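## Task

r1 begins in the laboratory and r2 in the reception; the connecting door is locked, but a service window stands open. Get all three sample tubes that are in the reception seated fully inside the green rack on the lab bench, and the rack has to stay on that bench. A sample tube touching the floor at any moment means failure. At the end, open the grippers and pull the robots away. A robot that topples or is left leaning means failure, and anything that stays in place only because a robot holds it is not counted as finished.

## Robot and tools

Robots: r1 and r2 are identical Hello Robot Stretch 3 units. Each has a two-wheeled differential base (0.33 m long, 0.34 m wide, passive omni wheel at the back), a mast with a lift, and a single telescoping arm that reaches out to the robot's RIGHT side, ending in a wrist (yaw, pitch, roll) and a two-finger gripper. The base cannot strafe, so to move the gripper forward or back you drive the base. On-the-spot turns pivot about the point between the drive wheels, 0.05 m behind the front edge; with arm retracted and wrist folded the swept radius is 0.28 m, larger if the wrist is unfolded.

Frames: each robot reports in its own base frame: origin on the floor between the drive wheels, x forward, y left, z up. hand_pose is the fingertip contact point in that frame; with wrist joints at zero its x axis is up, y points back along the arm toward the mast, z toward the rear. base_odometry is relative to the base frame at the start and counts wheel turns only (slip counts as motion); heading is positive left, -3.142 to 3.142. Because every robot uses its own frames, only images, lidar_m, wrist_depth_mm and head_depth_mm reveal where the two robots are relative to each other.

execute_actions(actions, cameras): actions is a list holding exactly one action object, or empty (then it only reports state and images). The action is keyed by "r1" and/or "r2"; each robot entry may hold "base", "joints", and "contact_limits". All listed motions start at once. base holds one command only: {"translate_m": d}, a relative straight drive in metres from the current base position, forward positive, -1 to 1; or {"rotate_rad": d}, a relative turn in radians, counter-clockwise (left) positive, -3.2 to 3.2. joints holds absolute targets by name: lift_m 0 to 1.1 m (arm height); arm_m 0 to 0.52 m (extension); wrist_yaw_rad -1.345 to 4.42 (0 along the arm, positive toward the front, 3.0 folded over the base); wrist_pitch_rad -1.57 to 0.451 (0 level, negative tips down); wrist_roll_rad -2.911 to 2.911 (0 fingers side by side); gripper_m -0.089 to 0.179 (bigger is wider; the real fingertip gap is 0.007 to 0.025 m less, zero below 0.007); head_pan_rad -3.953 to 1.73 (0 forward, positive left, -1.57 along the arm); head_tilt_rad -1.53 to 0.419 (negative looks down). contact_limits takes only arm_m: an effort percentage 1 to 100 at which the arm motion halts with contact_stop; lower is gentler, too low halts immediately. cameras is a list of names (r1_head_camera, r1_nav_camera, r1_wrist_camera, r2_head_camera, r2_nav_camera, r2_wrist_camera, or "all"); omitted or null gives all, [] gives none. Any unknown key, name or out-of-range number rejects the whole call and nothing moves. Anything you omit may keep pushing toward an earlier target without showing in the status lines. Base commands count from the last reported state. If a result reports a stop, later calls in that same reply are skipped.

wait(seconds): 0 to 10; commands nothing and returns state and images. zoom_image(camera, region): region [x0, y0, x1, y1] in pixels of that camera's latest full image, origin top-left, at most 504 by 504. finished_scene(scene): ends the current scene by its number, irreversibly; the goal must already hold on its own.

Result lines: base_status and joint_status tell how each motion of the last accepted action ended: done (base done only means the wheels turned the commanded amount), off_target (resting short, may still push), contact_stop, time_out, torque_fault (old target dropped). on_its_own covers uncommanded parts; its "held at" is a target, not a position. motor_effort is percent of maximum, positive toward larger joint values, bracketed value the peak; readings carry offset and noise. Positive wheel effort means pushing forward. lidar_m: 12 distances in metres in 30-degree sectors, first straight ahead, going counter-clockwise (4th left, 7th behind, 10th right), scanned in a plane 0.17 m above the floor, range 0.15 to 12 m, "-" for nothing; it misses glass, its own robot and thin legs but sees the other robot, and the robot's own mast and parts can block sectors 5, 6, 9, 10. wrist_depth_mm (45 to 1000) and head_depth_mm (280 to 4000, image sent sideways) are 7x7 grids of median depth. base_tilt is in degrees, forward and right positive, with a fixed bias of up to about 4. turned_by_wheels and turned_by_imu give rotation since the last result.

Speed: the base is fast (0.30 m/s, 1.9 rad/s) only when stowed: lift_m under 0.30, arm_m under 0.03, wrist_yaw_rad over 2.54; otherwise 0.10 m/s and 0.63 rad/s.

Gripping: command gripper_m smaller than the object's width to grasp; release by opening at least 0.02 beyond where the fingers met it. Neither reading nor status proves a grasp; check images.

Cautions: fold or unfold the wrist only with lift_m 0.32 to 0.95, wrist_pitch_rad -0.4, roll near 0; after folding, lift can go to 0.25. With yaw below -0.4 keep pitch at -0.5 or lower. The arm and lift go slack after a contact_stop; the base, wrist and head keep pushing. Pushing hard on a wrist can switch its servo off for 10 s. Arm pushes with the gripper above about 0.45 m, driving while holding something fixed, or snagging furniture (especially reversing) can tip a robot; back out in small steps, free the gripper, lower lift to about 0.2. Keep the robots from touching: once bases meet, any further drive is a hard press that ends the run. Travel differs slightly between robots (under 2.5 cm per metre). Avoid dropping tubes, slamming, and letting anything fall; loose objects may get nudged occasionally.

Each tool is called after ">>>" as name(argument=value, ...), one argument or row to a line, values as JSON.

## Session

>>> execute_actions(
  actions=[],
)

Scene clock: 0.00 s.
r1.base_odometry: x=+0.000 y=+0.000 heading=+0.000 (m, m, rad; r1's odometry frame)
r1.turned_by_wheels: +0.000 (rad since the last result)
r1.turned_by_imu: +0.000 (rad since the last result)
r1.base_tilt: forward=-0.2 right=-1.3 (deg)
r1.lidar_m: 3.10 2.02 0.84 1.42 2.15 1.34 1.20 1.18 1.44 1.34 1.34 1.62
r1.head_depth_mm: 1799 2507 2673 2625 2543 2520 2311 / 1820 2716 3310 3313 3308 3068 2275 / 1845 2762 3271 3308 3287 3239 2250 / 1862 2780 3206 3228 3195 3230 2218 / 1860 2827 3150 3175 3173 3111 2210 / 1881 2819 3087 3040 3100 3068 2213 / 1904 2890 2980 3006 3066 3021 2199
r1.base_status: not commanded
r1.joint_positions: lift_m=+0.539 arm_m=-0.001 wrist_yaw_rad=+2.916 wrist_pitch_rad=-0.522 wrist_roll_rad=+0.007 gripper_m=+0.037 head_pan_rad=+0.012 head_tilt_rad=-0.009
r1.joint_status: not commanded
r1.motor_effort: left_wheel=+0 right_wheel=+0 lift_m=+19 arm_m=+1 wrist_yaw_rad=+0 wrist_pitch_rad=+8 wrist_roll_rad=+0 gripper_m=+0 head_pan_rad=-1 head_tilt_rad=+1 (%)
r1.hand_pose: x=+0.0257 y=+0.0604 z=+0.5288 quat_wxyz=(+0.259, +0.701, +0.104, +0.656) (m; r1's base frame)
r1.wrist_depth_mm: - - - - - - - / - - - - - - - / - - - - - - - / - - - - - - - / 859 - 906 868 909 876 876 / 746 753 - 751 - 752 754 / 657 661 649 661 650 662 658
r2.base_odometry: x=+0.000 y=+0.000 heading=+0.000 (m, m, rad; r2's odometry frame)
r2.turned_by_wheels: +0.000 (rad since the last result)
r2.turned_by_imu: +0.000 (rad since the last result)
r2.base_tilt: forward=+0.0 right=+0.0 (deg)
r2.lidar_m: 2.83 1.27 0.97 0.95 1.04 1.18 1.16 1.26 1.85 1.75 1.14 2.16
r2.head_depth_mm: 1782 2654 3072 3097 3039 3007 2211 / 1775 2638 3086 3069 3076 3088 2207 / 1781 2639 3155 3135 3131 3089 2165 / 1783 2657 3172 3168 3166 3137 2206 / 1790 2643 3203 3215 3209 3163 2185 / 1792 2604 2992 2970 2997 2891 2207 / 1783 2186 2186 2212 2191 2207 2081
r2.base_status: not commanded
r2.joint_positions: lift_m=+0.309 arm_m=+0.002 wrist_yaw_rad=+2.993 wrist_pitch_rad=-0.362 wrist_roll_rad=-0.010 gripper_m=+0.037 head_pan_rad=-0.005 head_tilt_rad=-0.011
r2.joint_status: not commanded
r2.motor_effort: left_wheel=+0 right_wheel=+0 lift_m=+25 arm_m=-1 wrist_yaw_rad=+0 wrist_pitch_rad=+7 wrist_roll_rad=+0 gripper_m=+0 head_pan_rad=+0 head_tilt_rad=+2 (%)
r2.hand_pose: x=+0.0130 y=+0.0819 z=+0.3340 quat_wxyz=(+0.179, +0.699, +0.077, +0.688) (m; r2's base frame)
r2.wrist_depth_mm: 848 881 889 894 941 979 - / 902 - 945 981 - - - / 962 - - - - - - / 896 - 914 920 933 924 946 / 705 679 748 708 722 728 711 / 568 572 - 570 591 585 584 / 483 482 - 502 488 488 496
pictures: r1_head_camera (sideways: a quarter turn clockwise sets it upright), r1_nav_camera (sideways: a quarter turn counterclockwise sets it upright), r1_wrist_camera, r2_head_camera (sideways: a quarter turn clockwise sets it upright), r2_nav_camera (sideways: a quarter turn counterclockwise sets it upright), r2_wrist_camera
Images, in order (width x height): r1_head_camera 896x504, r1_nav_camera 672x504, r1_wrist_camera 644x364, r2_head_camera 896x504, r2_nav_camera 672x504, r2_wrist_camera 644x364.

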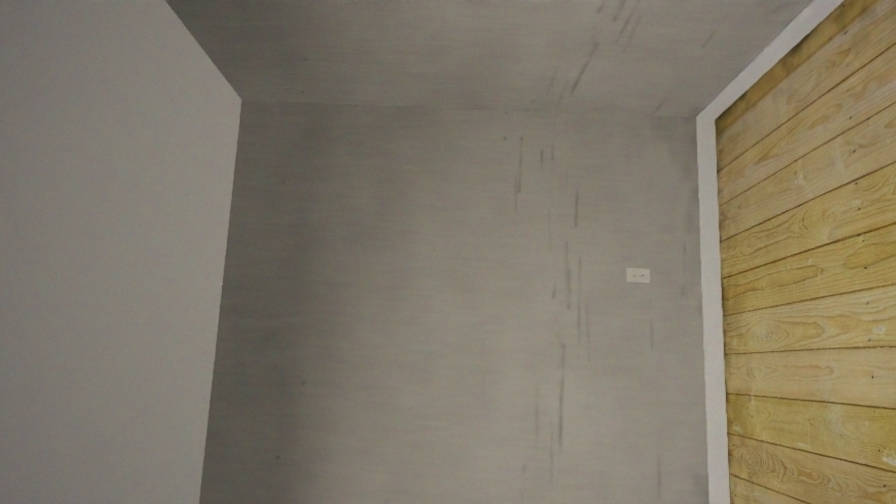

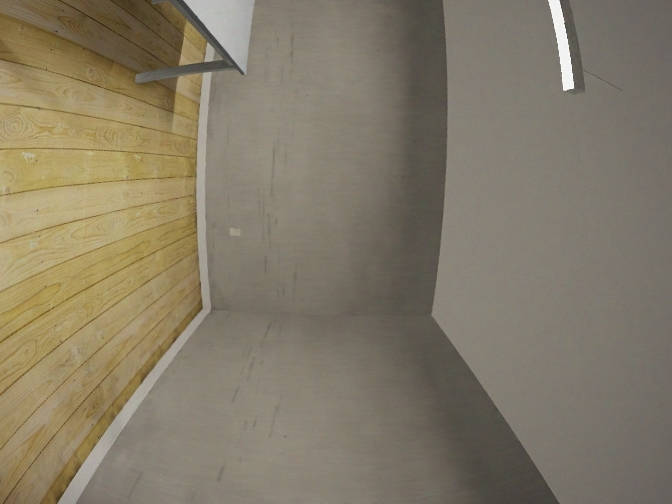

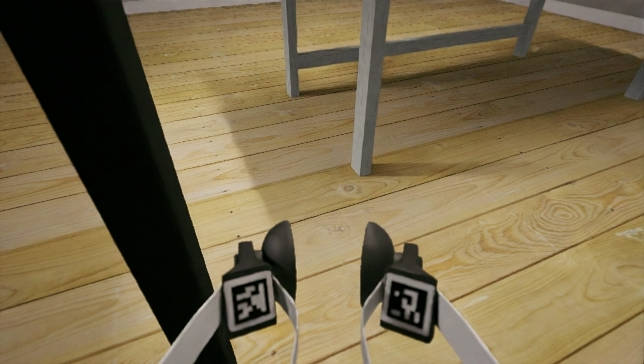

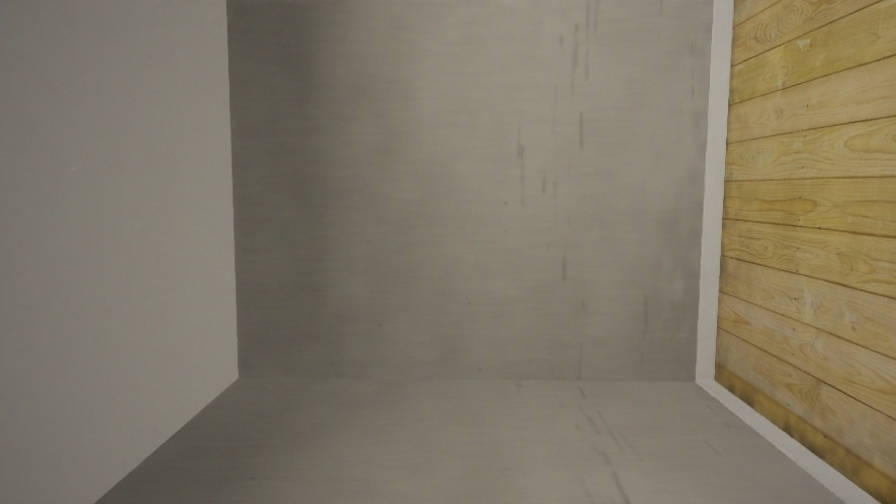

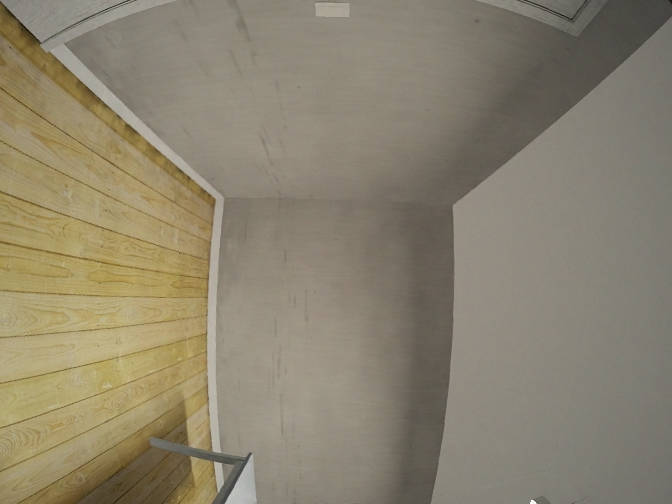

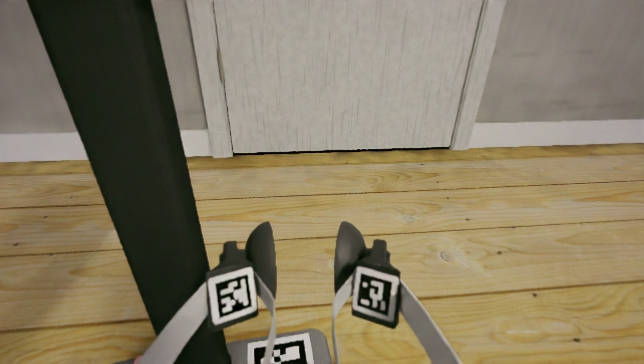

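>>> execute_actions(
  actions=[
    {"r1":{"joints":{"head_pan_rad":1.6,"head_tilt_rad":-0.5}},"r2":{"joints":{"head_pan_rad":-1.6,"head_tilt_rad":-0.5}}},
  ],
  cameras=["r1_head_camera","r1_nav_camera","r2_head_camera","r2_nav_camera"],
)

>>> execute_actions(
  actions=[
    {"r1":{"joints":{"head_pan_rad":-2.2,"head_tilt_rad":-0.3}},"r2":{"joints":{"head_pan_rad":-3.6,"head_tilt_rad":-0.3}}},
  ],
  cameras=["r1_nav_camera","r2_nav_camera"],
)

Scene clock: 1.70 s.
r1.base_odometry: x=+0.000 y=+0.000 heading=+0.000 (m, m, rad; r1's odometry frame)
r1.turned_by_wheels: +0.000 (rad since the last result)
r1.turned_by_imu: +0.000 (rad since the last result)
r1.base_tilt: forward=-0.2 right=-1.3 (deg)
r1.lidar_m: 3.10 2.02 0.84 1.42 2.15 1.34 1.21 1.19 1.44 1.34 1.34 1.62
r1.head_depth_mm: 3139 3445 3751 1208 945 1498 1326 / 3141 3404 3753 1267 1938 1618 1259 / 3062 3315 3574 2618 1859 1601 1317 / 2979 3261 3608 2900 2076 1606 1316 / 2927 3234 3540 2887 2071 1604 1315 / 2940 3155 3516 2853 2057 1575 1310 / 2895 3138 3446 2824 2038 1582 1323
r1.base_status: not commanded
r1.joint_positions: lift_m=+0.539 arm_m=-0.001 wrist_yaw_rad=+2.916 wrist_pitch_rad=-0.522 wrist_roll_rad=+0.007 gripper_m=+0.037 head_pan_rad=+1.593 head_tilt_rad=-0.494
r1.joint_status: all done
r1.motor_effort: left_wheel=-1(0) right_wheel=-1(0) lift_m=+19(19) arm_m=+1(1) wrist_yaw_rad=+0(0) wrist_pitch_rad=+8(7) wrist_roll_rad=+0(0) gripper_m=+0(1) head_pan_rad=+4(51) head_tilt_rad=-2(25) (%)
r1.hand_pose: x=+0.0257 y=+0.0604 z=+0.5288 quat_wxyz=(+0.259, +0.701, +0.104, +0.656) (m; r1's base frame)
r1.wrist_depth_mm: - - - - - - - / - - - - - - - / - - - - - - - / - - - - - - - / 861 - 876 863 893 872 886 / 752 759 - 746 - 764 747 / 663 659 645 654 645 663 660
r2.base_odometry: x=+0.000 y=+0.000 heading=+0.000 (m, m, rad; r2's odometry frame)
r2.turned_by_wheels: +0.000 (rad since the last result)
r2.turned_by_imu: +0.000 (rad since the last result)
r2.base_tilt: forward=+0.0 right=-0.1 (deg)
r2.lidar_m: 2.84 1.27 0.97 0.95 1.04 1.19 1.16 1.26 1.86 1.76 1.15 2.16
r2.head_depth_mm: 3209 3440 3755 2906 2056 1589 1292 / 3167 3483 3881 2901 2055 1592 1302 / 3199 3501 3768 2892 2060 1583 1298 / 3228 3610 3906 2882 2063 1590 1302 / 3297 3648 3877 2750 2076 1586 1302 / 3357 3628 3884 2486 1962 1533 1298 / 3321 3714 3895 1264 1966 1578 1301
r2.base_status: not commanded
r2.joint_positions: lift_m=+0.309 arm_m=+0.002 wrist_yaw_rad=+2.993 wrist_pitch_rad=-0.362 wrist_roll_rad=-0.010 gripper_m=+0.037 head_pan_rad=-1.593 head_tilt_rad=-0.494
r2.joint_status: all done
r2.motor_effort: left_wheel=-1(0) right_wheel=+0(1) lift_m=+25(25) arm_m=-1(1) wrist_yaw_rad=+0(0) wrist_pitch_rad=+7(7) wrist_roll_rad=-1(0) gripper_m=+0(0) head_pan_rad=-4(45) head_tilt_rad=-3(37) (%)
r2.hand_pose: x=+0.0130 y=+0.0819 z=+0.3340 quat_wxyz=(+0.179, +0.699, +0.077, +0.688) (m; r2's base frame)
r2.wrist_depth_mm: 856 881 869 906 916 957 - / 897 - 970 978 - - - / 977 - - - - - - / 897 - 920 938 910 945 933 / 687 687 741 699 709 707 707 / 571 572 - 582 594 585 594 / 487 488 - 509 490 486 499
pictures: r1_head_camera (sideways: a quarter turn clockwise sets it upright), r1_nav_camera (sideways: a quarter turn counterclockwise sets it upright), r2_head_camera (sideways: a quarter turn clockwise sets it upright), r2_nav_camera (sideways: a quarter turn counterclockwise sets it upright)
Images, in order (width x height): r1_head_camera 896x504, r1_nav_camera 672x504, r2_head_camera 896x504, r2_nav_camera 672x504.

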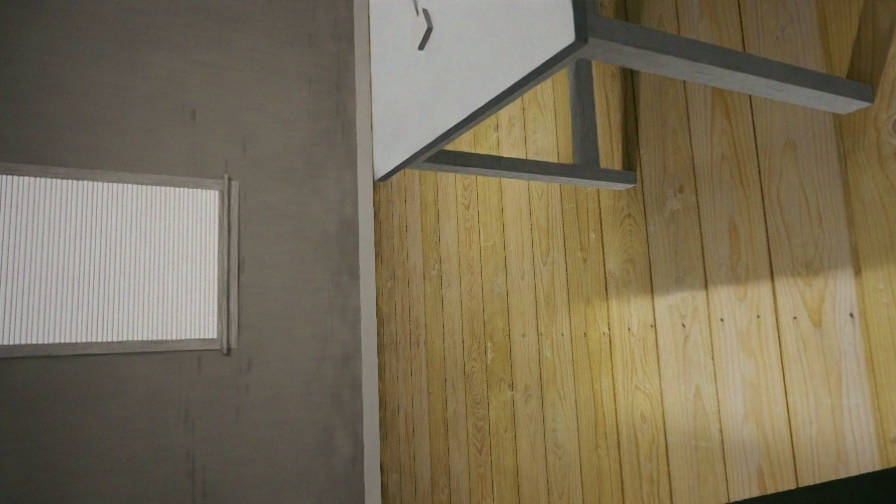

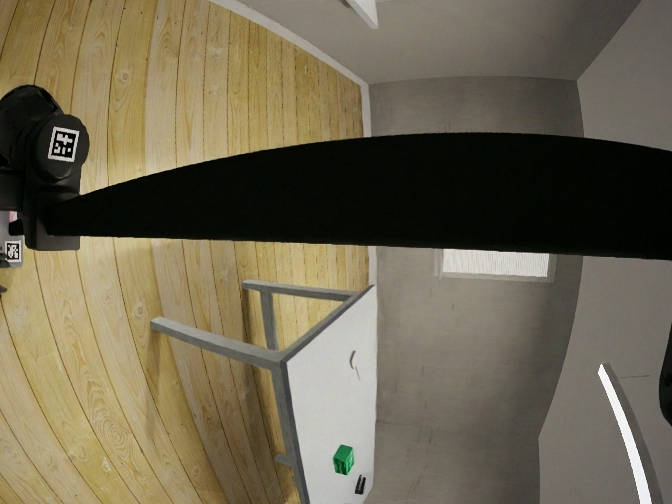

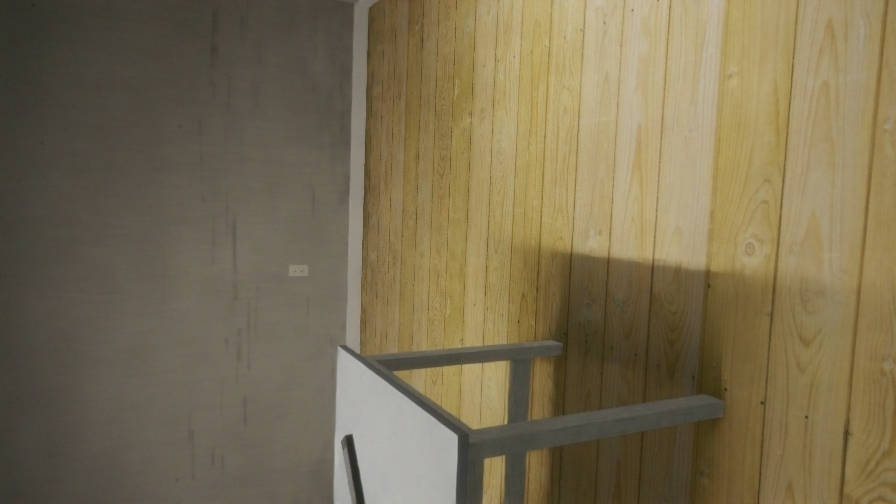

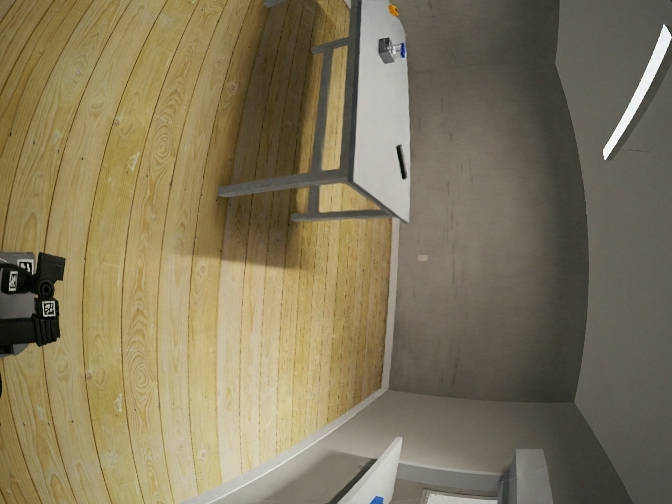

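Scene clock: 4.03 s.
r1.base_odometry: x=+0.000 y=+0.000 heading=+0.000 (m, m, rad; r1's odometry frame)
r1.turned_by_wheels: +0.000 (rad since the last result)
r1.turned_by_imu: +0.000 (rad since the last result)
r1.base_tilt: forward=-0.1 right=-1.4 (deg)
r1.lidar_m: 3.10 2.01 0.84 1.42 2.15 1.34 1.20 1.18 1.44 1.34 1.34 1.62
r1.head_depth_mm: 1103 1145 1194 1247 1288 1354 1410 / 1204 1247 1308 1369 1413 1498 1483 / 1313 1368 1433 1501 1578 1671 1533 / 1465 1534 1606 1708 1803 1809 1518 / 1505 1598 1692 1788 1914 1906 1516 / 1381 1443 1527 1608 1729 1792 1506 / 1273 1327 1397 1467 1538 1623 1503
r1.base_status: not commanded
r1.joint_positions: lift_m=+0.539 arm_m=-0.001 wrist_yaw_rad=+2.916 wrist_pitch_rad=-0.522 wrist_roll_rad=+0.007 gripper_m=+0.037 head_pan_rad=-2.193 head_tilt_rad=-0.310
r1.joint_status: all done
r1.motor_effort: left_wheel=+0(1) right_wheel=+0(0) lift_m=+18(19) arm_m=+0(1) wrist_yaw_rad=+0(0) wrist_pitch_rad=+8(8) wrist_roll_rad=+0(0) gripper_m=+0(0) head_pan_rad=-5(52) head_tilt_rad=+3(18) (%)
r1.hand_pose: x=+0.0257 y=+0.0604 z=+0.5288 quat_wxyz=(+0.259, +0.701, +0.104, +0.656) (m; r1's base frame)
r1.wrist_depth_mm: - - - - - - - / - - - - - - - / - - - - - - - / - - - - - - - / 867 - 891 865 898 861 869 / 760 743 - 741 - 747 752 / 659 655 647 663 639 664 659
r2.base_odometry: x=+0.000 y=+0.000 heading=+0.000 (m, m, rad; r2's odometry frame)
r2.turned_by_wheels: +0.000 (rad since the last result)
r2.turned_by_imu: +0.000 (rad since the last result)
r2.base_tilt: forward=+0.0 right=-0.1 (deg)
r2.lidar_m: 2.84 1.27 0.97 0.96 1.04 1.18 1.16 1.26 1.85 1.76 1.15 2.15
r2.head_depth_mm: 1220 1301 1366 1452 1527 1577 1510 / 1157 1225 1320 1414 1514 1641 1505 / 1110 1168 1240 1323 1420 1517 1498 / 1068 1121 1197 1267 1339 1446 1487 / 1030 1085 1142 1217 1292 1378 1445 / 995 1045 1101 1157 1235 1312 1389 / 958 1007 1055 1114 1185 1256 1350
r2.base_status: not commanded
r2.joint_positions: lift_m=+0.309 arm_m=+0.002 wrist_yaw_rad=+2.993 wrist_pitch_rad=-0.362 wrist_roll_rad=-0.010 gripper_m=+0.037 head_pan_rad=-3.593 head_tilt_rad=-0.310
r2.joint_status: all done
r2.motor_effort: left_wheel=+0(0) right_wheel=+0(0) lift_m=+25(25) arm_m=-1(1) wrist_yaw_rad=+0(0) wrist_pitch_rad=+7(7) wrist_roll_rad=+0(0) gripper_m=+0(0) head_pan_rad=-3(45) head_tilt_rad=+6(26) (%)
r2.hand_pose: x=+0.0130 y=+0.0819 z=+0.3340 quat_wxyz=(+0.179, +0.699, +0.077, +0.688) (m; r2's base frame)
r2.wrist_depth_mm: 854 890 885 902 934 963 - / 914 - 950 986 - - - / 979 - - - - - - / 893 - 902 928 915 934 943 / 697 671 730 706 707 725 724 / 567 564 - 572 592 588 586 / 481 487 - 500 485 494 489
pictures: r1_nav_camera (sideways: a quarter turn counterclockwise sets it upright), r2_nav_camera (sideways: a quarter turn counterclockwise sets it upright)
Images, in order (width x height): r1_nav_camera 672x504, r2_nav_camera 672x504.

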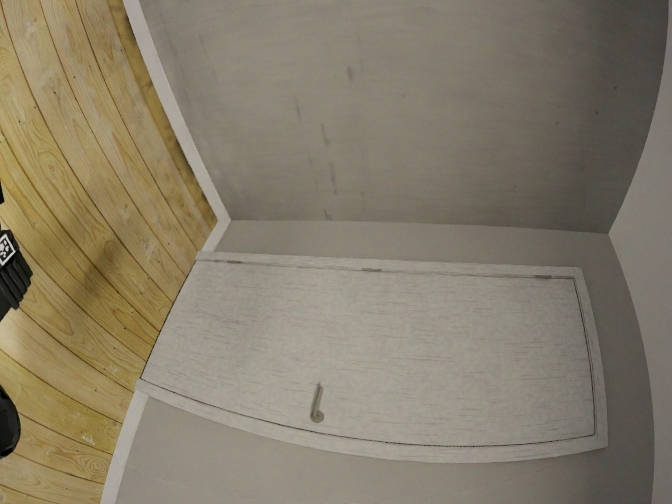

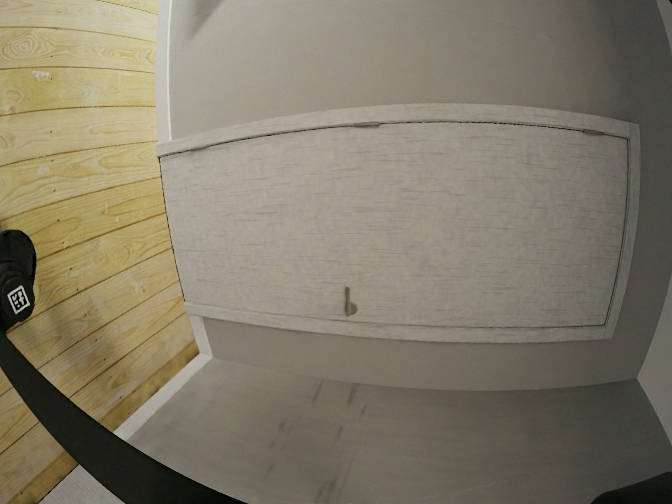

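>>> execute_actions(
  actions=[
    {"r1":{"joints":{"head_pan_rad":-3.9,"head_tilt_rad":-0.3}},"r2":{"joints":{"head_pan_rad":-2.3,"head_tilt_rad":-0.3}}},
  ],
  cameras=["r1_head_camera","r1_nav_camera","r2_head_camera","r2_nav_camera"],
)

>>> execute_actions(
  actions=[
    {"r1":{"joints":{"head_pan_rad":0.8,"head_tilt_rad":-0.4}},"r2":{"joints":{"head_pan_rad":-0.8,"head_tilt_rad":-0.4}}},
  ],
  cameras=["r1_head_camera","r2_head_camera"],
)

Scene clock: 5.77 s.
r1.base_odometry: x=+0.000 y=+0.000 heading=+0.000 (m, m, rad; r1's odometry frame)
r1.turned_by_wheels: +0.000 (rad since the last result)
r1.turned_by_imu: +0.000 (rad since the last result)
r1.base_tilt: forward=-0.2 right=-1.3 (deg)
r1.lidar_m: 3.10 2.02 0.84 1.42 2.15 1.34 1.20 1.19 1.44 1.34 1.34 1.62
r1.head_depth_mm: - - - - - - - / 2315 2484 - - - - - / 2057 2210 2375 2578 2643 1987 1529 / 1755 1979 2107 2141 2327 1964 1533 / 1558 - - 1897 1967 1934 1511 / 1387 - - 1702 1698 1768 1506 / 1255 - - 1672 1480 1596 1498
r1.base_status: not commanded
r1.joint_positions: lift_m=+0.539 arm_m=-0.001 wrist_yaw_rad=+2.916 wrist_pitch_rad=-0.522 wrist_roll_rad=+0.007 gripper_m=+0.037 head_pan_rad=-3.893 head_tilt_rad=-0.310
r1.joint_status: all done
r1.motor_effort: left_wheel=-1(1) right_wheel=-1(0) lift_m=+19(19) arm_m=+1(1) wrist_yaw_rad=+0(0) wrist_pitch_rad=+8(8) wrist_roll_rad=+0(0) gripper_m=+1(0) head_pan_rad=-5(53) head_tilt_rad=+4(1) (%)
r1.hand_pose: x=+0.0257 y=+0.0604 z=+0.5288 quat_wxyz=(+0.259, +0.701, +0.104, +0.656) (m; r1's base frame)
r1.wrist_depth_mm: - - - - - - - / - - - - - - - / - - - - - - - / - - - - - - - / 848 - 894 883 887 881 869 / 755 743 - 758 - 750 750 / 656 655 641 665 646 664 662
r2.base_odometry: x=+0.000 y=+0.000 heading=+0.000 (m, m, rad; r2's odometry frame)
r2.turned_by_wheels: +0.000 (rad since the last result)
r2.turned_by_imu: +0.000 (rad since the last result)
r2.base_tilt: forward=+0.0 right=+0.0 (deg)
r2.lidar_m: 2.83 1.27 0.97 0.95 1.04 1.18 1.16 1.26 1.86 1.75 1.15 2.16
r2.head_depth_mm: 1237 1276 1332 1385 1438 1518 1495 / 1342 1419 1495 1570 1638 1721 1499 / 1312 - - 1935 1897 1854 1502 / 1557 1950 - 2173 2239 1924 1498 / 1999 2166 2379 2460 2586 1928 1497 / 2477 2674 2934 3213 2727 1934 1486 / 3020 3415 3683 3831 2740 1942 1492
r2.base_status: not commanded
r2.joint_positions: lift_m=+0.309 arm_m=+0.002 wrist_yaw_rad=+2.993 wrist_pitch_rad=-0.362 wrist_roll_rad=-0.010 gripper_m=+0.037 head_pan_rad=-2.307 head_tilt_rad=-0.310
r2.joint_status: all done
r2.motor_effort: left_wheel=+0(0) right_wheel=+1(0) lift_m=+25(25) arm_m=-1(1) wrist_yaw_rad=+0(0) wrist_pitch_rad=+7(7) wrist_roll_rad=+0(0) gripper_m=+0(1) head_pan_rad=+4(47) head_tilt_rad=+6(6) (%)
r2.hand_pose: x=+0.0130 y=+0.0819 z=+0.3340 quat_wxyz=(+0.179, +0.699, +0.077, +0.688) (m; r2's base frame)
r2.wrist_depth_mm: 852 890 872 915 906 974 - / 896 - 960 974 - - - / 957 - - - - - - / 890 - 908 920 933 953 958 / 703 674 741 697 710 712 715 / 568 572 - 578 590 581 587 / 479 489 - 499 491 493 499
pictures: r1_head_camera (sideways: a quarter turn clockwise sets it upright), r1_nav_camera (sideways: a quarter turn counterclockwise sets it upright), r2_head_camera (sideways: a quarter turn clockwise sets it upright), r2_nav_camera (sideways: a quarter turn counterclockwise sets it upright)
Images, in order (width x height): r1_head_camera 896x504, r1_nav_camera 672x504, r2_head_camera 896x504, r2_nav_camera 672x504.

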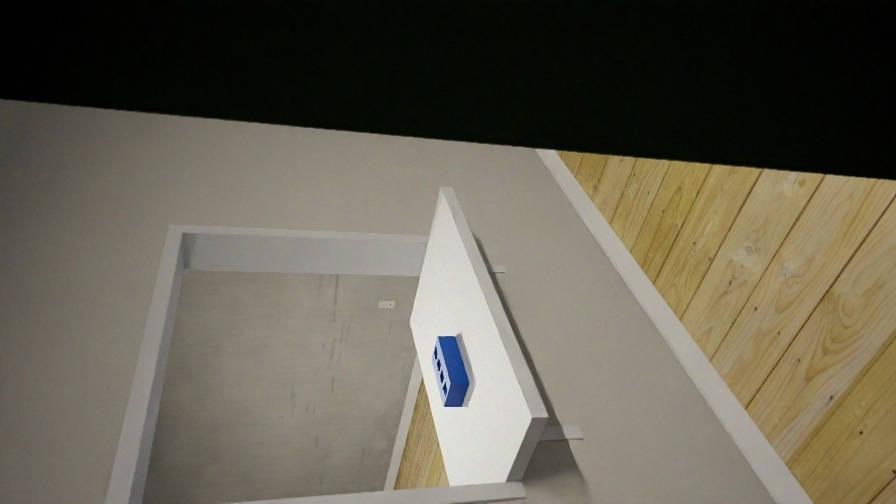

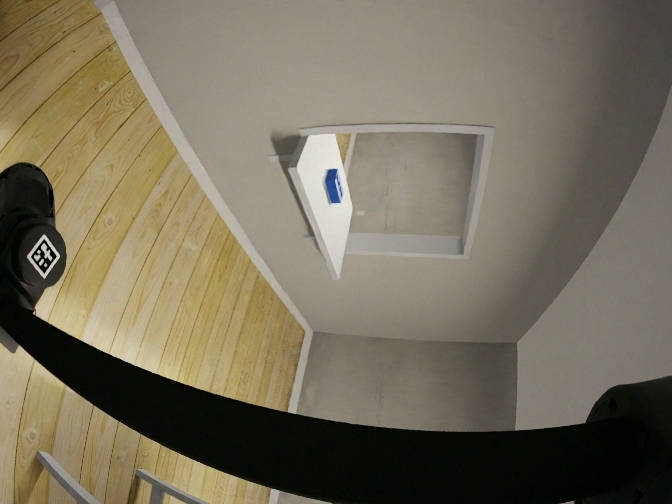

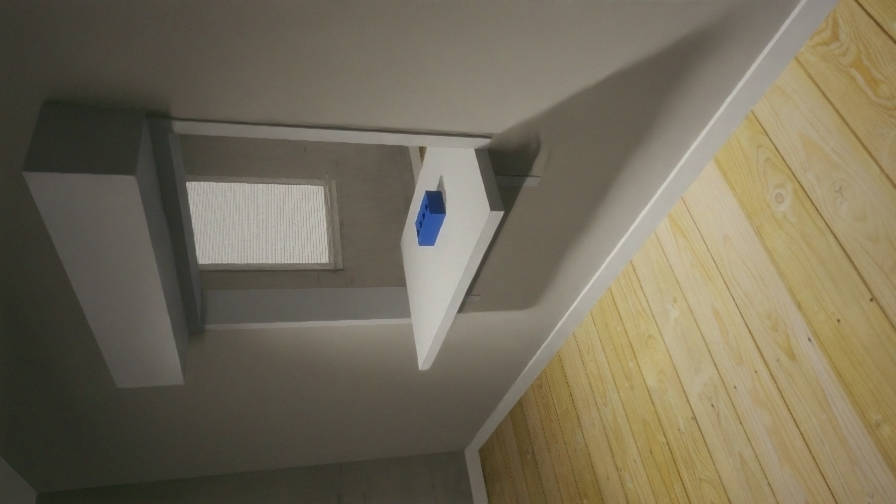

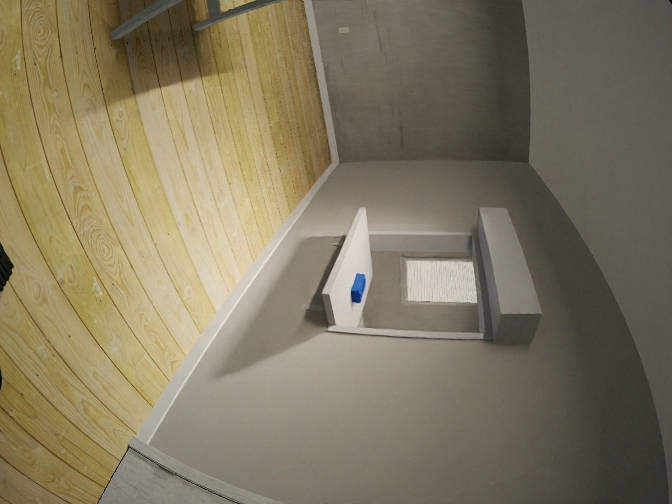

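Scene clock: 8.50 s.
r1.base_odometry: x=+0.000 y=+0.000 heading=+0.000 (m, m, rad; r1's odometry frame)
r1.turned_by_wheels: +0.000 (rad since the last result)
r1.turned_by_imu: +0.000 (rad since the last result)
r1.base_tilt: forward=-0.1 right=-1.3 (deg)
r1.lidar_m: 3.11 2.01 0.84 1.43 2.15 1.34 1.20 1.18 1.44 1.34 1.34 1.62
r1.head_depth_mm: 2749 2930 3124 3232 2432 1806 1441 / 2952 3108 3386 3018 2277 1803 1423 / 3147 3374 3506 1904 2411 1768 1429 / 3376 3654 3779 1490 2378 1779 1406 / 3640 3945 - 1445 2155 1769 1406 / 3845 - - 1438 1077 1753 1405 / 3729 3910 - 1431 988 989 1095
r1.base_status: not commanded
r1.joint_positions: lift_m=+0.539 arm_m=-0.001 wrist_yaw_rad=+2.916 wrist_pitch_rad=-0.522 wrist_roll_rad=+0.007 gripper_m=+0.037 head_pan_rad=+0.793 head_tilt_rad=-0.395
r1.joint_status: all done
r1.motor_effort: left_wheel=-1(0) right_wheel=-1(0) lift_m=+19(19) arm_m=+0(0) wrist_yaw_rad=+0(0) wrist_pitch_rad=+8(7) wrist_roll_rad=+0(0) gripper_m=-1(1) head_pan_rad=+4(51) head_tilt_rad=-2(10) (%)
r1.hand_pose: x=+0.0257 y=+0.0604 z=+0.5288 quat_wxyz=(+0.259, +0.701, +0.104, +0.656) (m; r1's base frame)
r1.wrist_depth_mm: - - - - - - - / - - - - - - - / - - - - - - - / - - - - - - - / 874 - 885 857 888 881 882 / 735 752 - 752 - 759 752 / 660 655 644 659 642 664 667
r2.base_odometry: x=+0.000 y=+0.000 heading=+0.000 (m, m, rad; r2's odometry frame)
r2.turned_by_wheels: +0.000 (rad since the last result)
r2.turned_by_imu: +0.000 (rad since the last result)
r2.base_tilt: forward=+0.0 right=-0.1 (deg)
r2.lidar_m: 2.83 1.27 0.97 0.96 1.04 1.18 1.16 1.26 1.85 1.76 1.15 2.15
r2.head_depth_mm: 3826 3983 - 1498 2119 1700 1375 / - - - 1506 2282 1761 1390 / 3943 - - 1771 2375 1759 1394 / 3577 3753 3998 2749 2380 1755 1403 / 3300 3505 3695 2955 2385 1748 1394 / 2999 3237 3439 3354 2365 1755 1404 / 2873 3017 3140 3265 2365 1761 1392
r2.base_status: not commanded
r2.joint_positions: lift_m=+0.309 arm_m=+0.002 wrist_yaw_rad=+2.993 wrist_pitch_rad=-0.362 wrist_roll_rad=-0.010 gripper_m=+0.037 head_pan_rad=-0.807 head_tilt_rad=-0.395
r2.joint_status: all done
r2.motor_effort: left_wheel=+0(0) right_wheel=+1(1) lift_m=+25(25) arm_m=-1(1) wrist_yaw_rad=+0(0) wrist_pitch_rad=+7(7) wrist_roll_rad=+0(0) gripper_m=+0(0) head_pan_rad=+4(46) head_tilt_rad=-3(16) (%)
r2.hand_pose: x=+0.0130 y=+0.0819 z=+0.3340 quat_wxyz=(+0.179, +0.699, +0.077, +0.688) (m; r2's base frame)
r2.wrist_depth_mm: 845 879 886 893 919 981 - / 895 - 954 958 - - - / 964 - - - - - - / 891 - 897 903 919 927 933 / 694 692 739 701 710 711 728 / 569 565 - 587 594 581 590 / 478 483 - 505 491 491 490
pictures: r1_head_camera (sideways: a quarter turn clockwise sets it upright), r2_head_camera (sideways: a quarter turn clockwise sets it upright)
Images, in order (width x height): r1_head_camera 896x504, r2_head_camera 896x504.

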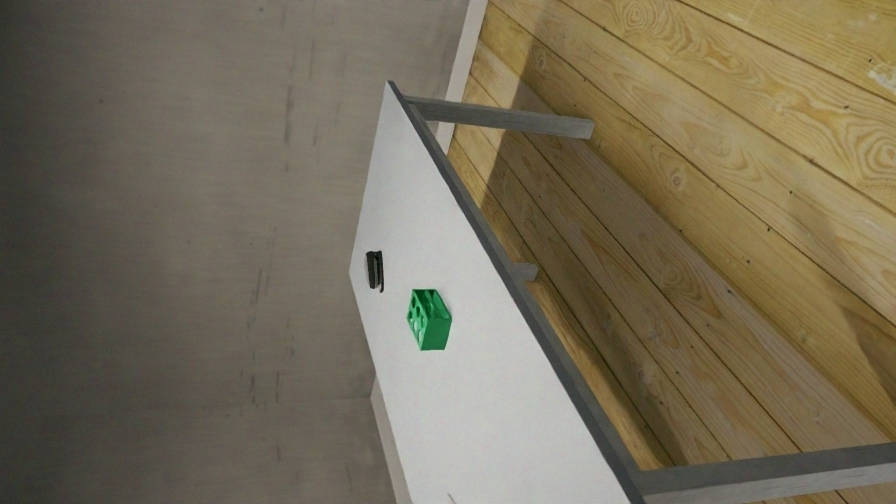

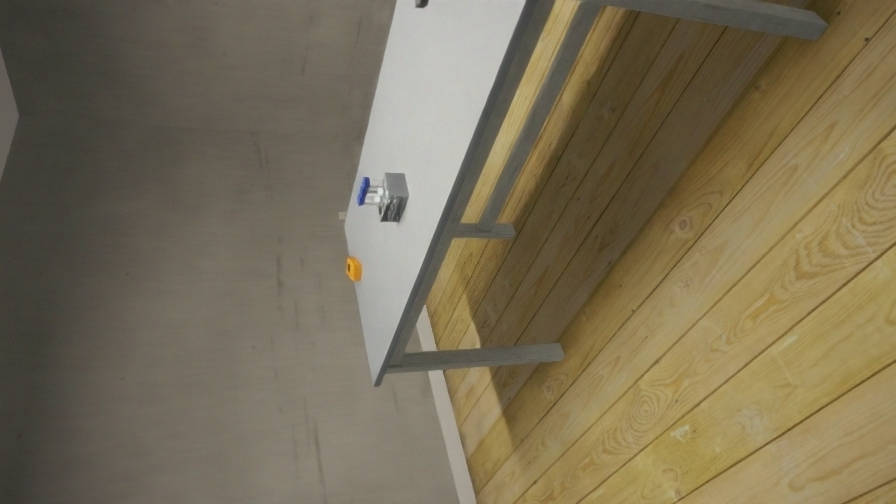

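>>> execute_actions(
  actions=[
    {"r1":{"base":{"rotate_rad":0.36},"joints":{"lift_m":0.28,"wrist_pitch_rad":-0.4}},"r2":{"base":{"rotate_rad":-0.44},"joints":{"lift_m":0.28}}},
  ],
  cameras=[],
)

>>> execute_actions(
  actions=[
    {"r1":{"base":{"translate_m":1.0}},"r2":{"base":{"translate_m":1.0}}},
  ],
  cameras=[],
)

>>> execute_actions(
  actions=[
    {"r1":{"base":{"rotate_rad":3.0},"joints":{"head_pan_rad":-1.57,"head_tilt_rad":-0.6}},"r2":{"base":{"rotate_rad":0.27},"joints":{"head_pan_rad":-1.57,"head_tilt_rad":-0.6,"lift_m":0.9}}},
  ],
  cameras=[],
)

>>> execute_actions(
  actions=[
    {"r1":{"joints":{"lift_m":0.9}},"r2":{"base":{"translate_m":0.2},"joints":{"wrist_yaw_rad":0,"gripper_m":0.17}}},
  ],
  cameras=["r1_head_camera","r2_head_camera","r2_wrist_camera"],
)

Scene clock: 13.13 s.
r1.base_odometry: x=+0.000 y=+0.000 heading=+0.360 (m, m, rad; r1's odometry frame)
r1.turned_by_wheels: +0.360 (rad since the last result)
r1.turned_by_imu: +0.352 (rad since the last result)
r1.base_tilt: forward=-0.1 right=-1.3 (deg)
r1.lidar_m: 2.02 1.67 0.84 2.89 1.48 1.21 1.18 1.31 1.34 1.34 1.47 2.32
r1.head_depth_mm: 3448 3627 3737 1526 2302 1794 1433 / 3762 3997 - 1434 2126 1796 1425 / 3982 - - 1505 1143 1780 1417 / 3696 3957 - 1476 1027 1700 1367 / 3405 3657 3917 1468 1074 1689 1361 / 3175 3436 3705 1455 2040 1703 1406 / 3041 3193 3428 3478 2320 1739 1390
r1.base_status: done
r1.joint_positions: lift_m=+0.280 arm_m=-0.001 wrist_yaw_rad=+2.916 wrist_pitch_rad=-0.423 wrist_roll_rad=+0.007 gripper_m=+0.037 head_pan_rad=+0.793 head_tilt_rad=-0.395
r1.joint_status: all done
r1.motor_effort: left_wheel=-3(6) right_wheel=+2(5) lift_m=+17(22) arm_m=+0(1) wrist_yaw_rad=+0(1) wrist_pitch_rad=+13(13) wrist_roll_rad=+0(0) gripper_m=+0(1) head_pan_rad=+4(3) head_tilt_rad=-1(1) (%)
r1.hand_pose: x=+0.0288 y=+0.0738 z=+0.2917 quat_wxyz=(+0.226, +0.706, +0.069, +0.668) (m; r1's base frame)
r1.wrist_depth_mm: - - - - - - - / - - - - - - - / 953 - 975 - - 926 - / 739 - 742 751 752 749 741 / 599 - 598 608 630 605 604 / 505 - - 507 - 508 512 / 450 - - 440 425 435 439
r2.base_odometry: x=+0.000 y=+0.000 heading=-0.440 (m, m, rad; r2's odometry frame)
r2.turned_by_wheels: -0.440 (rad since the last result)
r2.turned_by_imu: -0.443 (rad since the last result)
r2.base_tilt: forward=+0.0 right=-0.1 (deg)
r2.lidar_m: 2.15 2.33 1.20 0.96 0.96 1.08 1.17 1.16 1.31 2.06 1.15 1.15
r2.head_depth_mm: 3190 3355 3615 3622 2379 1752 1400 / 3321 3508 3772 3684 2363 1752 1391 / 3477 3633 3977 1860 2155 1745 1397 / 3660 3920 - 1503 2038 1630 1397 / 3824 - - 1488 2237 1750 1388 / - - - 1628 2355 1755 1398 / 3879 - - 1696 2354 1757 1397
r2.base_status: done
r2.joint_positions: lift_m=+0.281 arm_m=+0.002 wrist_yaw_rad=+2.993 wrist_pitch_rad=-0.364 wrist_roll_rad=-0.010 gripper_m=+0.037 head_pan_rad=-0.807 head_tilt_rad=-0.395
r2.joint_status: all done
r2.motor_effort: left_wheel=+4(12) right_wheel=-3(9) lift_m=+12(21) arm_m=-1(1) wrist_yaw_rad=+0(0) wrist_pitch_rad=+8(8) wrist_roll_rad=+0(0) gripper_m=+0(0) head_pan_rad=+4(4) head_tilt_rad=-2(3) (%)
r2.hand_pose: x=+0.0129 y=+0.0817 z=+0.3057 quat_wxyz=(+0.179, +0.699, +0.077, +0.688) (m; r2's base frame)
r2.wrist_depth_mm: 678 813 895 - - - - / 732 - 985 - - - - / 776 - - - - - - / 808 - 854 852 864 879 882 / 645 634 680 650 666 655 673 / 535 531 - 542 550 541 548 / 451 468 - 457 457 461 464
pictures: none
No camera images: the call's "cameras" was empty. Leave "cameras" out to get every camera's image.

Scene clock: 18.23 s.
r1.base_odometry: x=+0.936 y=+0.352 heading=+0.360 (m, m, rad; r1's odometry frame)
r1.turned_by_wheels: +0.000 (rad since the last result)
r1.turned_by_imu: +0.001 (rad since the last result)
r1.base_tilt: forward=-0.1 right=-1.3 (deg)
r1.lidar_m: 2.15 1.05 1.20 1.19 2.69 2.20 2.18 1.85 1.51 1.50 1.66 2.16
r1.head_depth_mm: 2336 2417 2532 2640 1092 1231 1362 / 2600 2712 2808 2920 989 1785 1432 / 2946 3031 3297 1491 978 1657 1419 / 3288 3555 3751 1479 977 816 1405 / 3285 3482 3791 1459 970 752 1410 / 3057 3294 3482 3552 965 722 1360 / 2890 3101 3247 3326 958 720 1284
r1.base_status: done
r1.joint_positions: lift_m=+0.280 arm_m=-0.001 wrist_yaw_rad=+2.916 wrist_pitch_rad=-0.422 wrist_roll_rad=+0.007 gripper_m=+0.037 head_pan_rad=+0.793 head_tilt_rad=-0.396
r1.joint_status: not commanded
r1.motor_effort: left_wheel=-3(6) right_wheel=+2(7) lift_m=+17(17) arm_m=+1(0) wrist_yaw_rad=+0(0) wrist_pitch_rad=+13(13) wrist_roll_rad=+0(0) gripper_m=+1(1) head_pan_rad=+4(3) head_tilt_rad=+0(2) (%)
r1.hand_pose: x=+0.0288 y=+0.0739 z=+0.2919 quat_wxyz=(+0.225, +0.706, +0.069, +0.668) (m; r1's base frame)
r1.wrist_depth_mm: - - - - - - - / - - - - - - - / 598 - 964 - - - - / 642 - 741 743 754 738 762 / 606 - 601 608 628 610 606 / 500 - - 506 - 509 509 / 454 - - 437 427 439 439
r2.base_odometry: x=+0.905 y=-0.426 heading=-0.440 (m, m, rad; r2's odometry frame)
r2.turned_by_wheels: +0.000 (rad since the last result)
r2.turned_by_imu: -0.001 (rad since the last result)
r2.base_tilt: forward=+0.0 right=+0.0 (deg)
r2.lidar_m: 2.18 2.17 1.63 1.33 1.33 1.43 2.12 2.10 2.34 0.83 1.35 1.17
r2.head_depth_mm: 2885 3030 3212 3352 971 806 1392 / 3033 3154 3410 3496 976 844 1394 / 3139 3383 3588 1489 974 1638 1401 / 3322 3557 3784 1500 978 1680 1396 / 3437 3693 3989 1489 972 1770 1396 / 3173 3412 3544 1500 1034 1755 1391 / 2705 2889 3013 2993 1142 1754 1397
r2.base_status: done
r2.joint_positions: lift_m=+0.281 arm_m=+0.002 wrist_yaw_rad=+2.993 wrist_pitch_rad=-0.364 wrist_roll_rad=-0.010 gripper_m=+0.037 head_pan_rad=-0.807 head_tilt_rad=-0.396
r2.joint_status: not commanded
r2.motor_effort: left_wheel=+4(13) right_wheel=-4(8) lift_m=+12(11) arm_m=-1(1) wrist_yaw_rad=+1(0) wrist_pitch_rad=+8(8) wrist_roll_rad=-1(0) gripper_m=+0(0) head_pan_rad=+4(4) head_tilt_rad=-2(2) (%)
r2.hand_pose: x=+0.0129 y=+0.0817 z=+0.3056 quat_wxyz=(+0.179, +0.699, +0.077, +0.688) (m; r2's base frame)
r2.wrist_depth_mm: 939 - - - - - - / - - - - - - - / - - - - - - - / 832 - 852 853 874 875 883 / 664 639 690 668 664 669 670 / 537 530 - 544 550 555 556 / 456 463 - 456 458 465 464
pictures: none
No camera images: the call's "cameras" was empty. Leave "cameras" out to get every camera's image.

Scene clock: 24.70 s.
r1.base_odometry: x=+0.936 y=+0.352 heading=-2.924 (m, m, rad; r1's odometry frame)
r1.turned_by_wheels: +3.000 (rad since the last result)
r1.turned_by_imu: +2.931 (rad since the last result)
r1.base_tilt: forward=-0.1 right=-1.3 (deg)
r1.lidar_m: 2.18 2.12 1.56 1.51 1.57 2.16 2.15 1.05 1.23 1.19 0.73 2.27
r1.head_depth_mm: 2781 3154 3300 1001 762 1459 1250 / 2840 3112 3392 996 753 1458 1254 / 2857 3096 3385 985 751 1430 1245 / 2834 3121 3316 982 750 1435 1237 / 2827 3159 3373 976 744 1434 1235 / 2813 3174 3361 974 743 1473 1229 / 2899 3188 3424 960 739 1472 1227
r1.base_status: done
r1.joint_positions: lift_m=+0.280 arm_m=-0.001 wrist_yaw_rad=+2.916 wrist_pitch_rad=-0.422 wrist_roll_rad=+0.007 gripper_m=+0.037 head_pan_rad=-1.563 head_tilt_rad=-0.593
r1.joint_status: all done
r1.motor_effort: left_wheel=-3(8) right_wheel=+2(8) lift_m=+17(17) arm_m=+0(0) wrist_yaw_rad=+0(0) wrist_pitch_rad=+13(13) wrist_roll_rad=+0(0) gripper_m=+0(1) head_pan_rad=-5(51) head_tilt_rad=-2(15) (%)
r1.hand_pose: x=+0.0288 y=+0.0739 z=+0.2919 quat_wxyz=(+0.225, +0.706, +0.069, +0.668) (m; r1's base frame)
r1.wrist_depth_mm: - - - - - - - / - - - - - - - / 955 - 971 - - - - / 750 - 744 753 760 753 753 / 597 - 604 601 626 614 615 / 505 - - 509 - 511 508 / 446 - - 436 427 438 441
r2.base_odometry: x=+0.905 y=-0.426 heading=-0.170 (m, m, rad; r2's odometry frame)
r2.turned_by_wheels: +0.270 (rad since the last result)
r2.turned_by_imu: +0.273 (rad since the last result)
r2.base_tilt: forward=-0.1 right=-0.1 (deg)
r2.lidar_m: 2.17 2.05 1.41 1.32 1.33 1.71 2.10 2.16 0.83 1.35 1.37 1.17
r2.head_depth_mm: 3006 3288 3571 985 1650 1561 - / 2983 3313 1455 991 1693 1502 - / 2897 3288 1459 986 1711 1498 - / 2964 3244 1472 986 1711 1514 - / 2924 3210 3482 987 1666 1508 - / 2906 3257 3445 989 1651 1459 1248 / 2909 3178 3462 983 1649 1461 1226
r2.base_status: done
r2.joint_positions: lift_m=+0.899 arm_m=+0.002 wrist_yaw_rad=+2.993 wrist_pitch_rad=-0.364 wrist_roll_rad=-0.010 gripper_m=+0.037 head_pan_rad=-1.563 head_tilt_rad=-0.593
r2.joint_status: all done
r2.motor_effort: left_wheel=-4(11) right_wheel=+5(11) lift_m=+34(36) arm_m=-1(1) wrist_yaw_rad=+0(0) wrist_pitch_rad=+8(8) wrist_roll_rad=-1(0) gripper_m=-1(0) head_pan_rad=-3(44) head_tilt_rad=-4(24) (%)
r2.hand_pose: x=+0.0129 y=+0.0817 z=+0.9243 quat_wxyz=(+0.179, +0.699, +0.077, +0.688) (m; r2's base frame)
r2.wrist_depth_mm: - - - - - - - / - - - - - - - / - - - - - - - / - - - - - - - / - - - - - - - / - - - - - - - / - - - - - - -
pictures: none
No camera images: the call's "cameras" was empty. Leave "cameras" out to get every camera's image.

Scene clock: 31.17 s.
r1.base_odometry: x=+0.936 y=+0.352 heading=-2.924 (m, m, rad; r1's odometry frame)
r1.turned_by_wheels: +0.000 (rad since the last result)
r1.turned_by_imu: +0.000 (rad since the last result)
r1.base_tilt: forward=-0.2 right=-1.4 (deg)
r1.lidar_m: 2.18 2.12 1.56 1.50 1.56 2.15 2.15 1.05 1.23 1.19 0.72 2.26
r1.head_depth_mm: 2781 3107 3373 1002 758 1545 - / 2806 3116 3457 993 757 1525 - / 2808 3143 3424 988 752 1444 - / 2852 3155 3339 980 749 1485 - / 2850 3158 3317 973 745 1485 - / 2829 3144 3364 971 742 1483 1257 / 2891 3207 3378 965 737 1466 1225
r1.base_status: not commanded
r1.joint_positions: lift_m=+0.900 arm_m=-0.001 wrist_yaw_rad=+2.916 wrist_pitch_rad=-0.422 wrist_roll_rad=+0.007 gripper_m=+0.037 head_pan_rad=-1.563 head_tilt_rad=-0.593
r1.joint_status: all done
r1.motor_effort: left_wheel=-3(3) right_wheel=+3(2) lift_m=+21(18) arm_m=+0(0) wrist_yaw_rad=+0(0) wrist_pitch_rad=+12(13) wrist_roll_rad=+0(0) gripper_m=-1(1) head_pan_rad=-4(5) head_tilt_rad=-2(3) (%)
r1.hand_pose: x=+0.0288 y=+0.0739 z=+0.9117 quat_wxyz=(+0.225, +0.706, +0.069, +0.668) (m; r1's base frame)
r1.wrist_depth_mm: - - - - - - - / - - - - - - - / - - - - - - - / - - - - - - - / - - - - - - - / - - - - - - - / - - - - - - -
r2.base_odometry: x=+1.102 y=-0.459 heading=-0.170 (m, m, rad; r2's odometry frame)
r2.turned_by_wheels: +0.000 (rad since the last result)
r2.turned_by_imu: +0.000 (rad since the last result)
r2.base_tilt: forward=+0.0 right=+0.0 (deg)
r2.lidar_m: 1.97 2.01 1.43 1.34 1.36 1.74 2.30 2.37 0.94 1.33 1.36 1.01
r2.head_depth_mm: 3028 3288 1465 986 1699 1550 - / 2966 3259 1471 989 1713 1470 - / 2920 3279 1456 987 891 - - / 2880 3246 3429 990 1658 1466 1194 / 2957 3241 3434 987 1257 1459 1230 / 2947 3196 3376 980 1642 1463 1231 / 2898 3163 3389 998 1662 1479 1222
r2.base_status: done
r2.joint_positions: lift_m=+0.899 arm_m=+0.002 wrist_yaw_rad=+0.002 wrist_pitch_rad=-0.364 wrist_roll_rad=-0.010 gripper_m=+0.170 head_pan_rad=-1.563 head_tilt_rad=-0.593
r2.joint_status: all done
r2.motor_effort: left_wheel=-5(6) right_wheel=+5(10) lift_m=+34(34) arm_m=-1(1) wrist_yaw_rad=-2(2) wrist_pitch_rad=+8(8) wrist_roll_rad=+0(0) gripper_m=+0(92) head_pan_rad=-3(3) head_tilt_rad=-4(4) (%)
r2.hand_pose: x=-0.0211 y=-0.3775 z=+0.9243 quat_wxyz=(+0.699, +0.130, -0.692, -0.127) (m; r2's base frame)
r2.wrist_depth_mm: - - - - - - - / - - - - - - - / 801 718 725 818 806 810 - / 557 549 554 564 566 569 617 / 468 475 545 - - - - / - - - - - - - / - - - - - - -
pictures: r1_head_camera (sideways: a quarter turn clockwise sets it upright), r2_head_camera (sideways: a quarter turn clockwise sets it upright), r2_wrist_camera
Images, in order (width x height): r1_head_camera 896x504, r2_head_camera 896x504, r2_wrist_camera 644x364.

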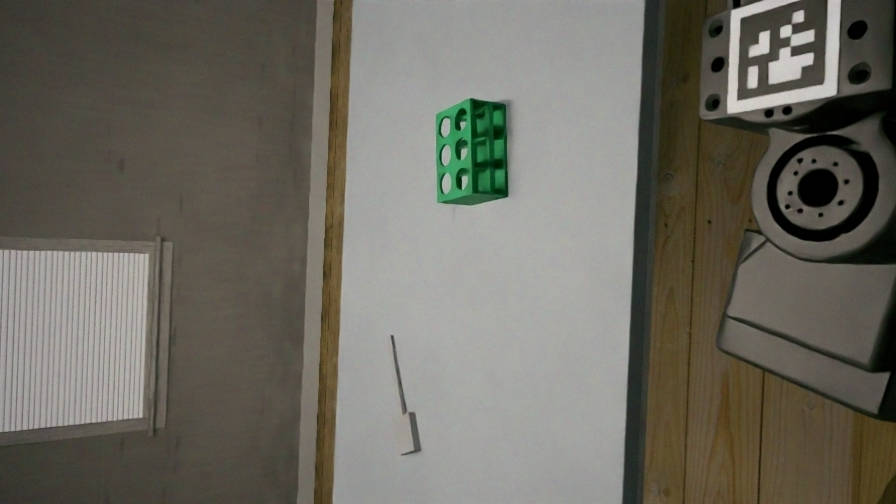

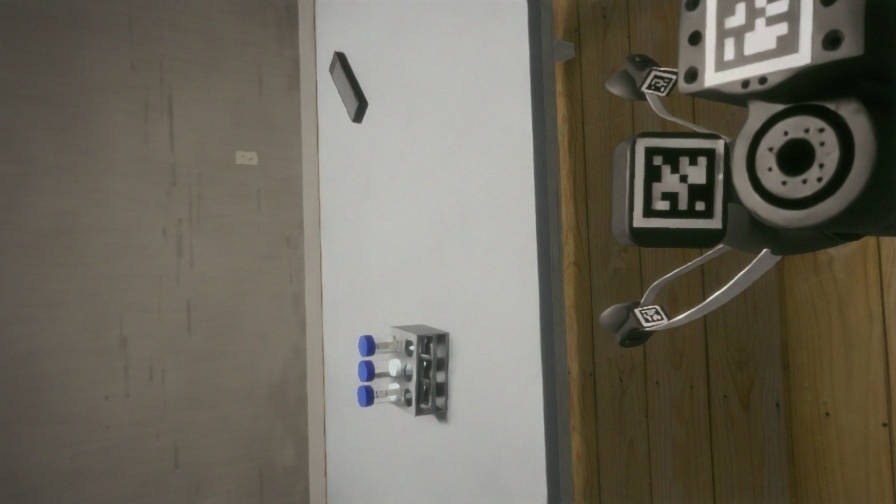

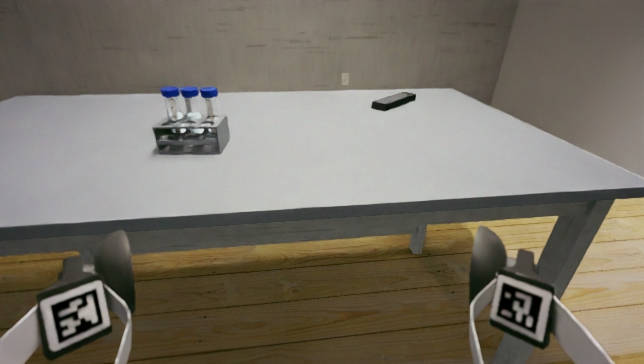

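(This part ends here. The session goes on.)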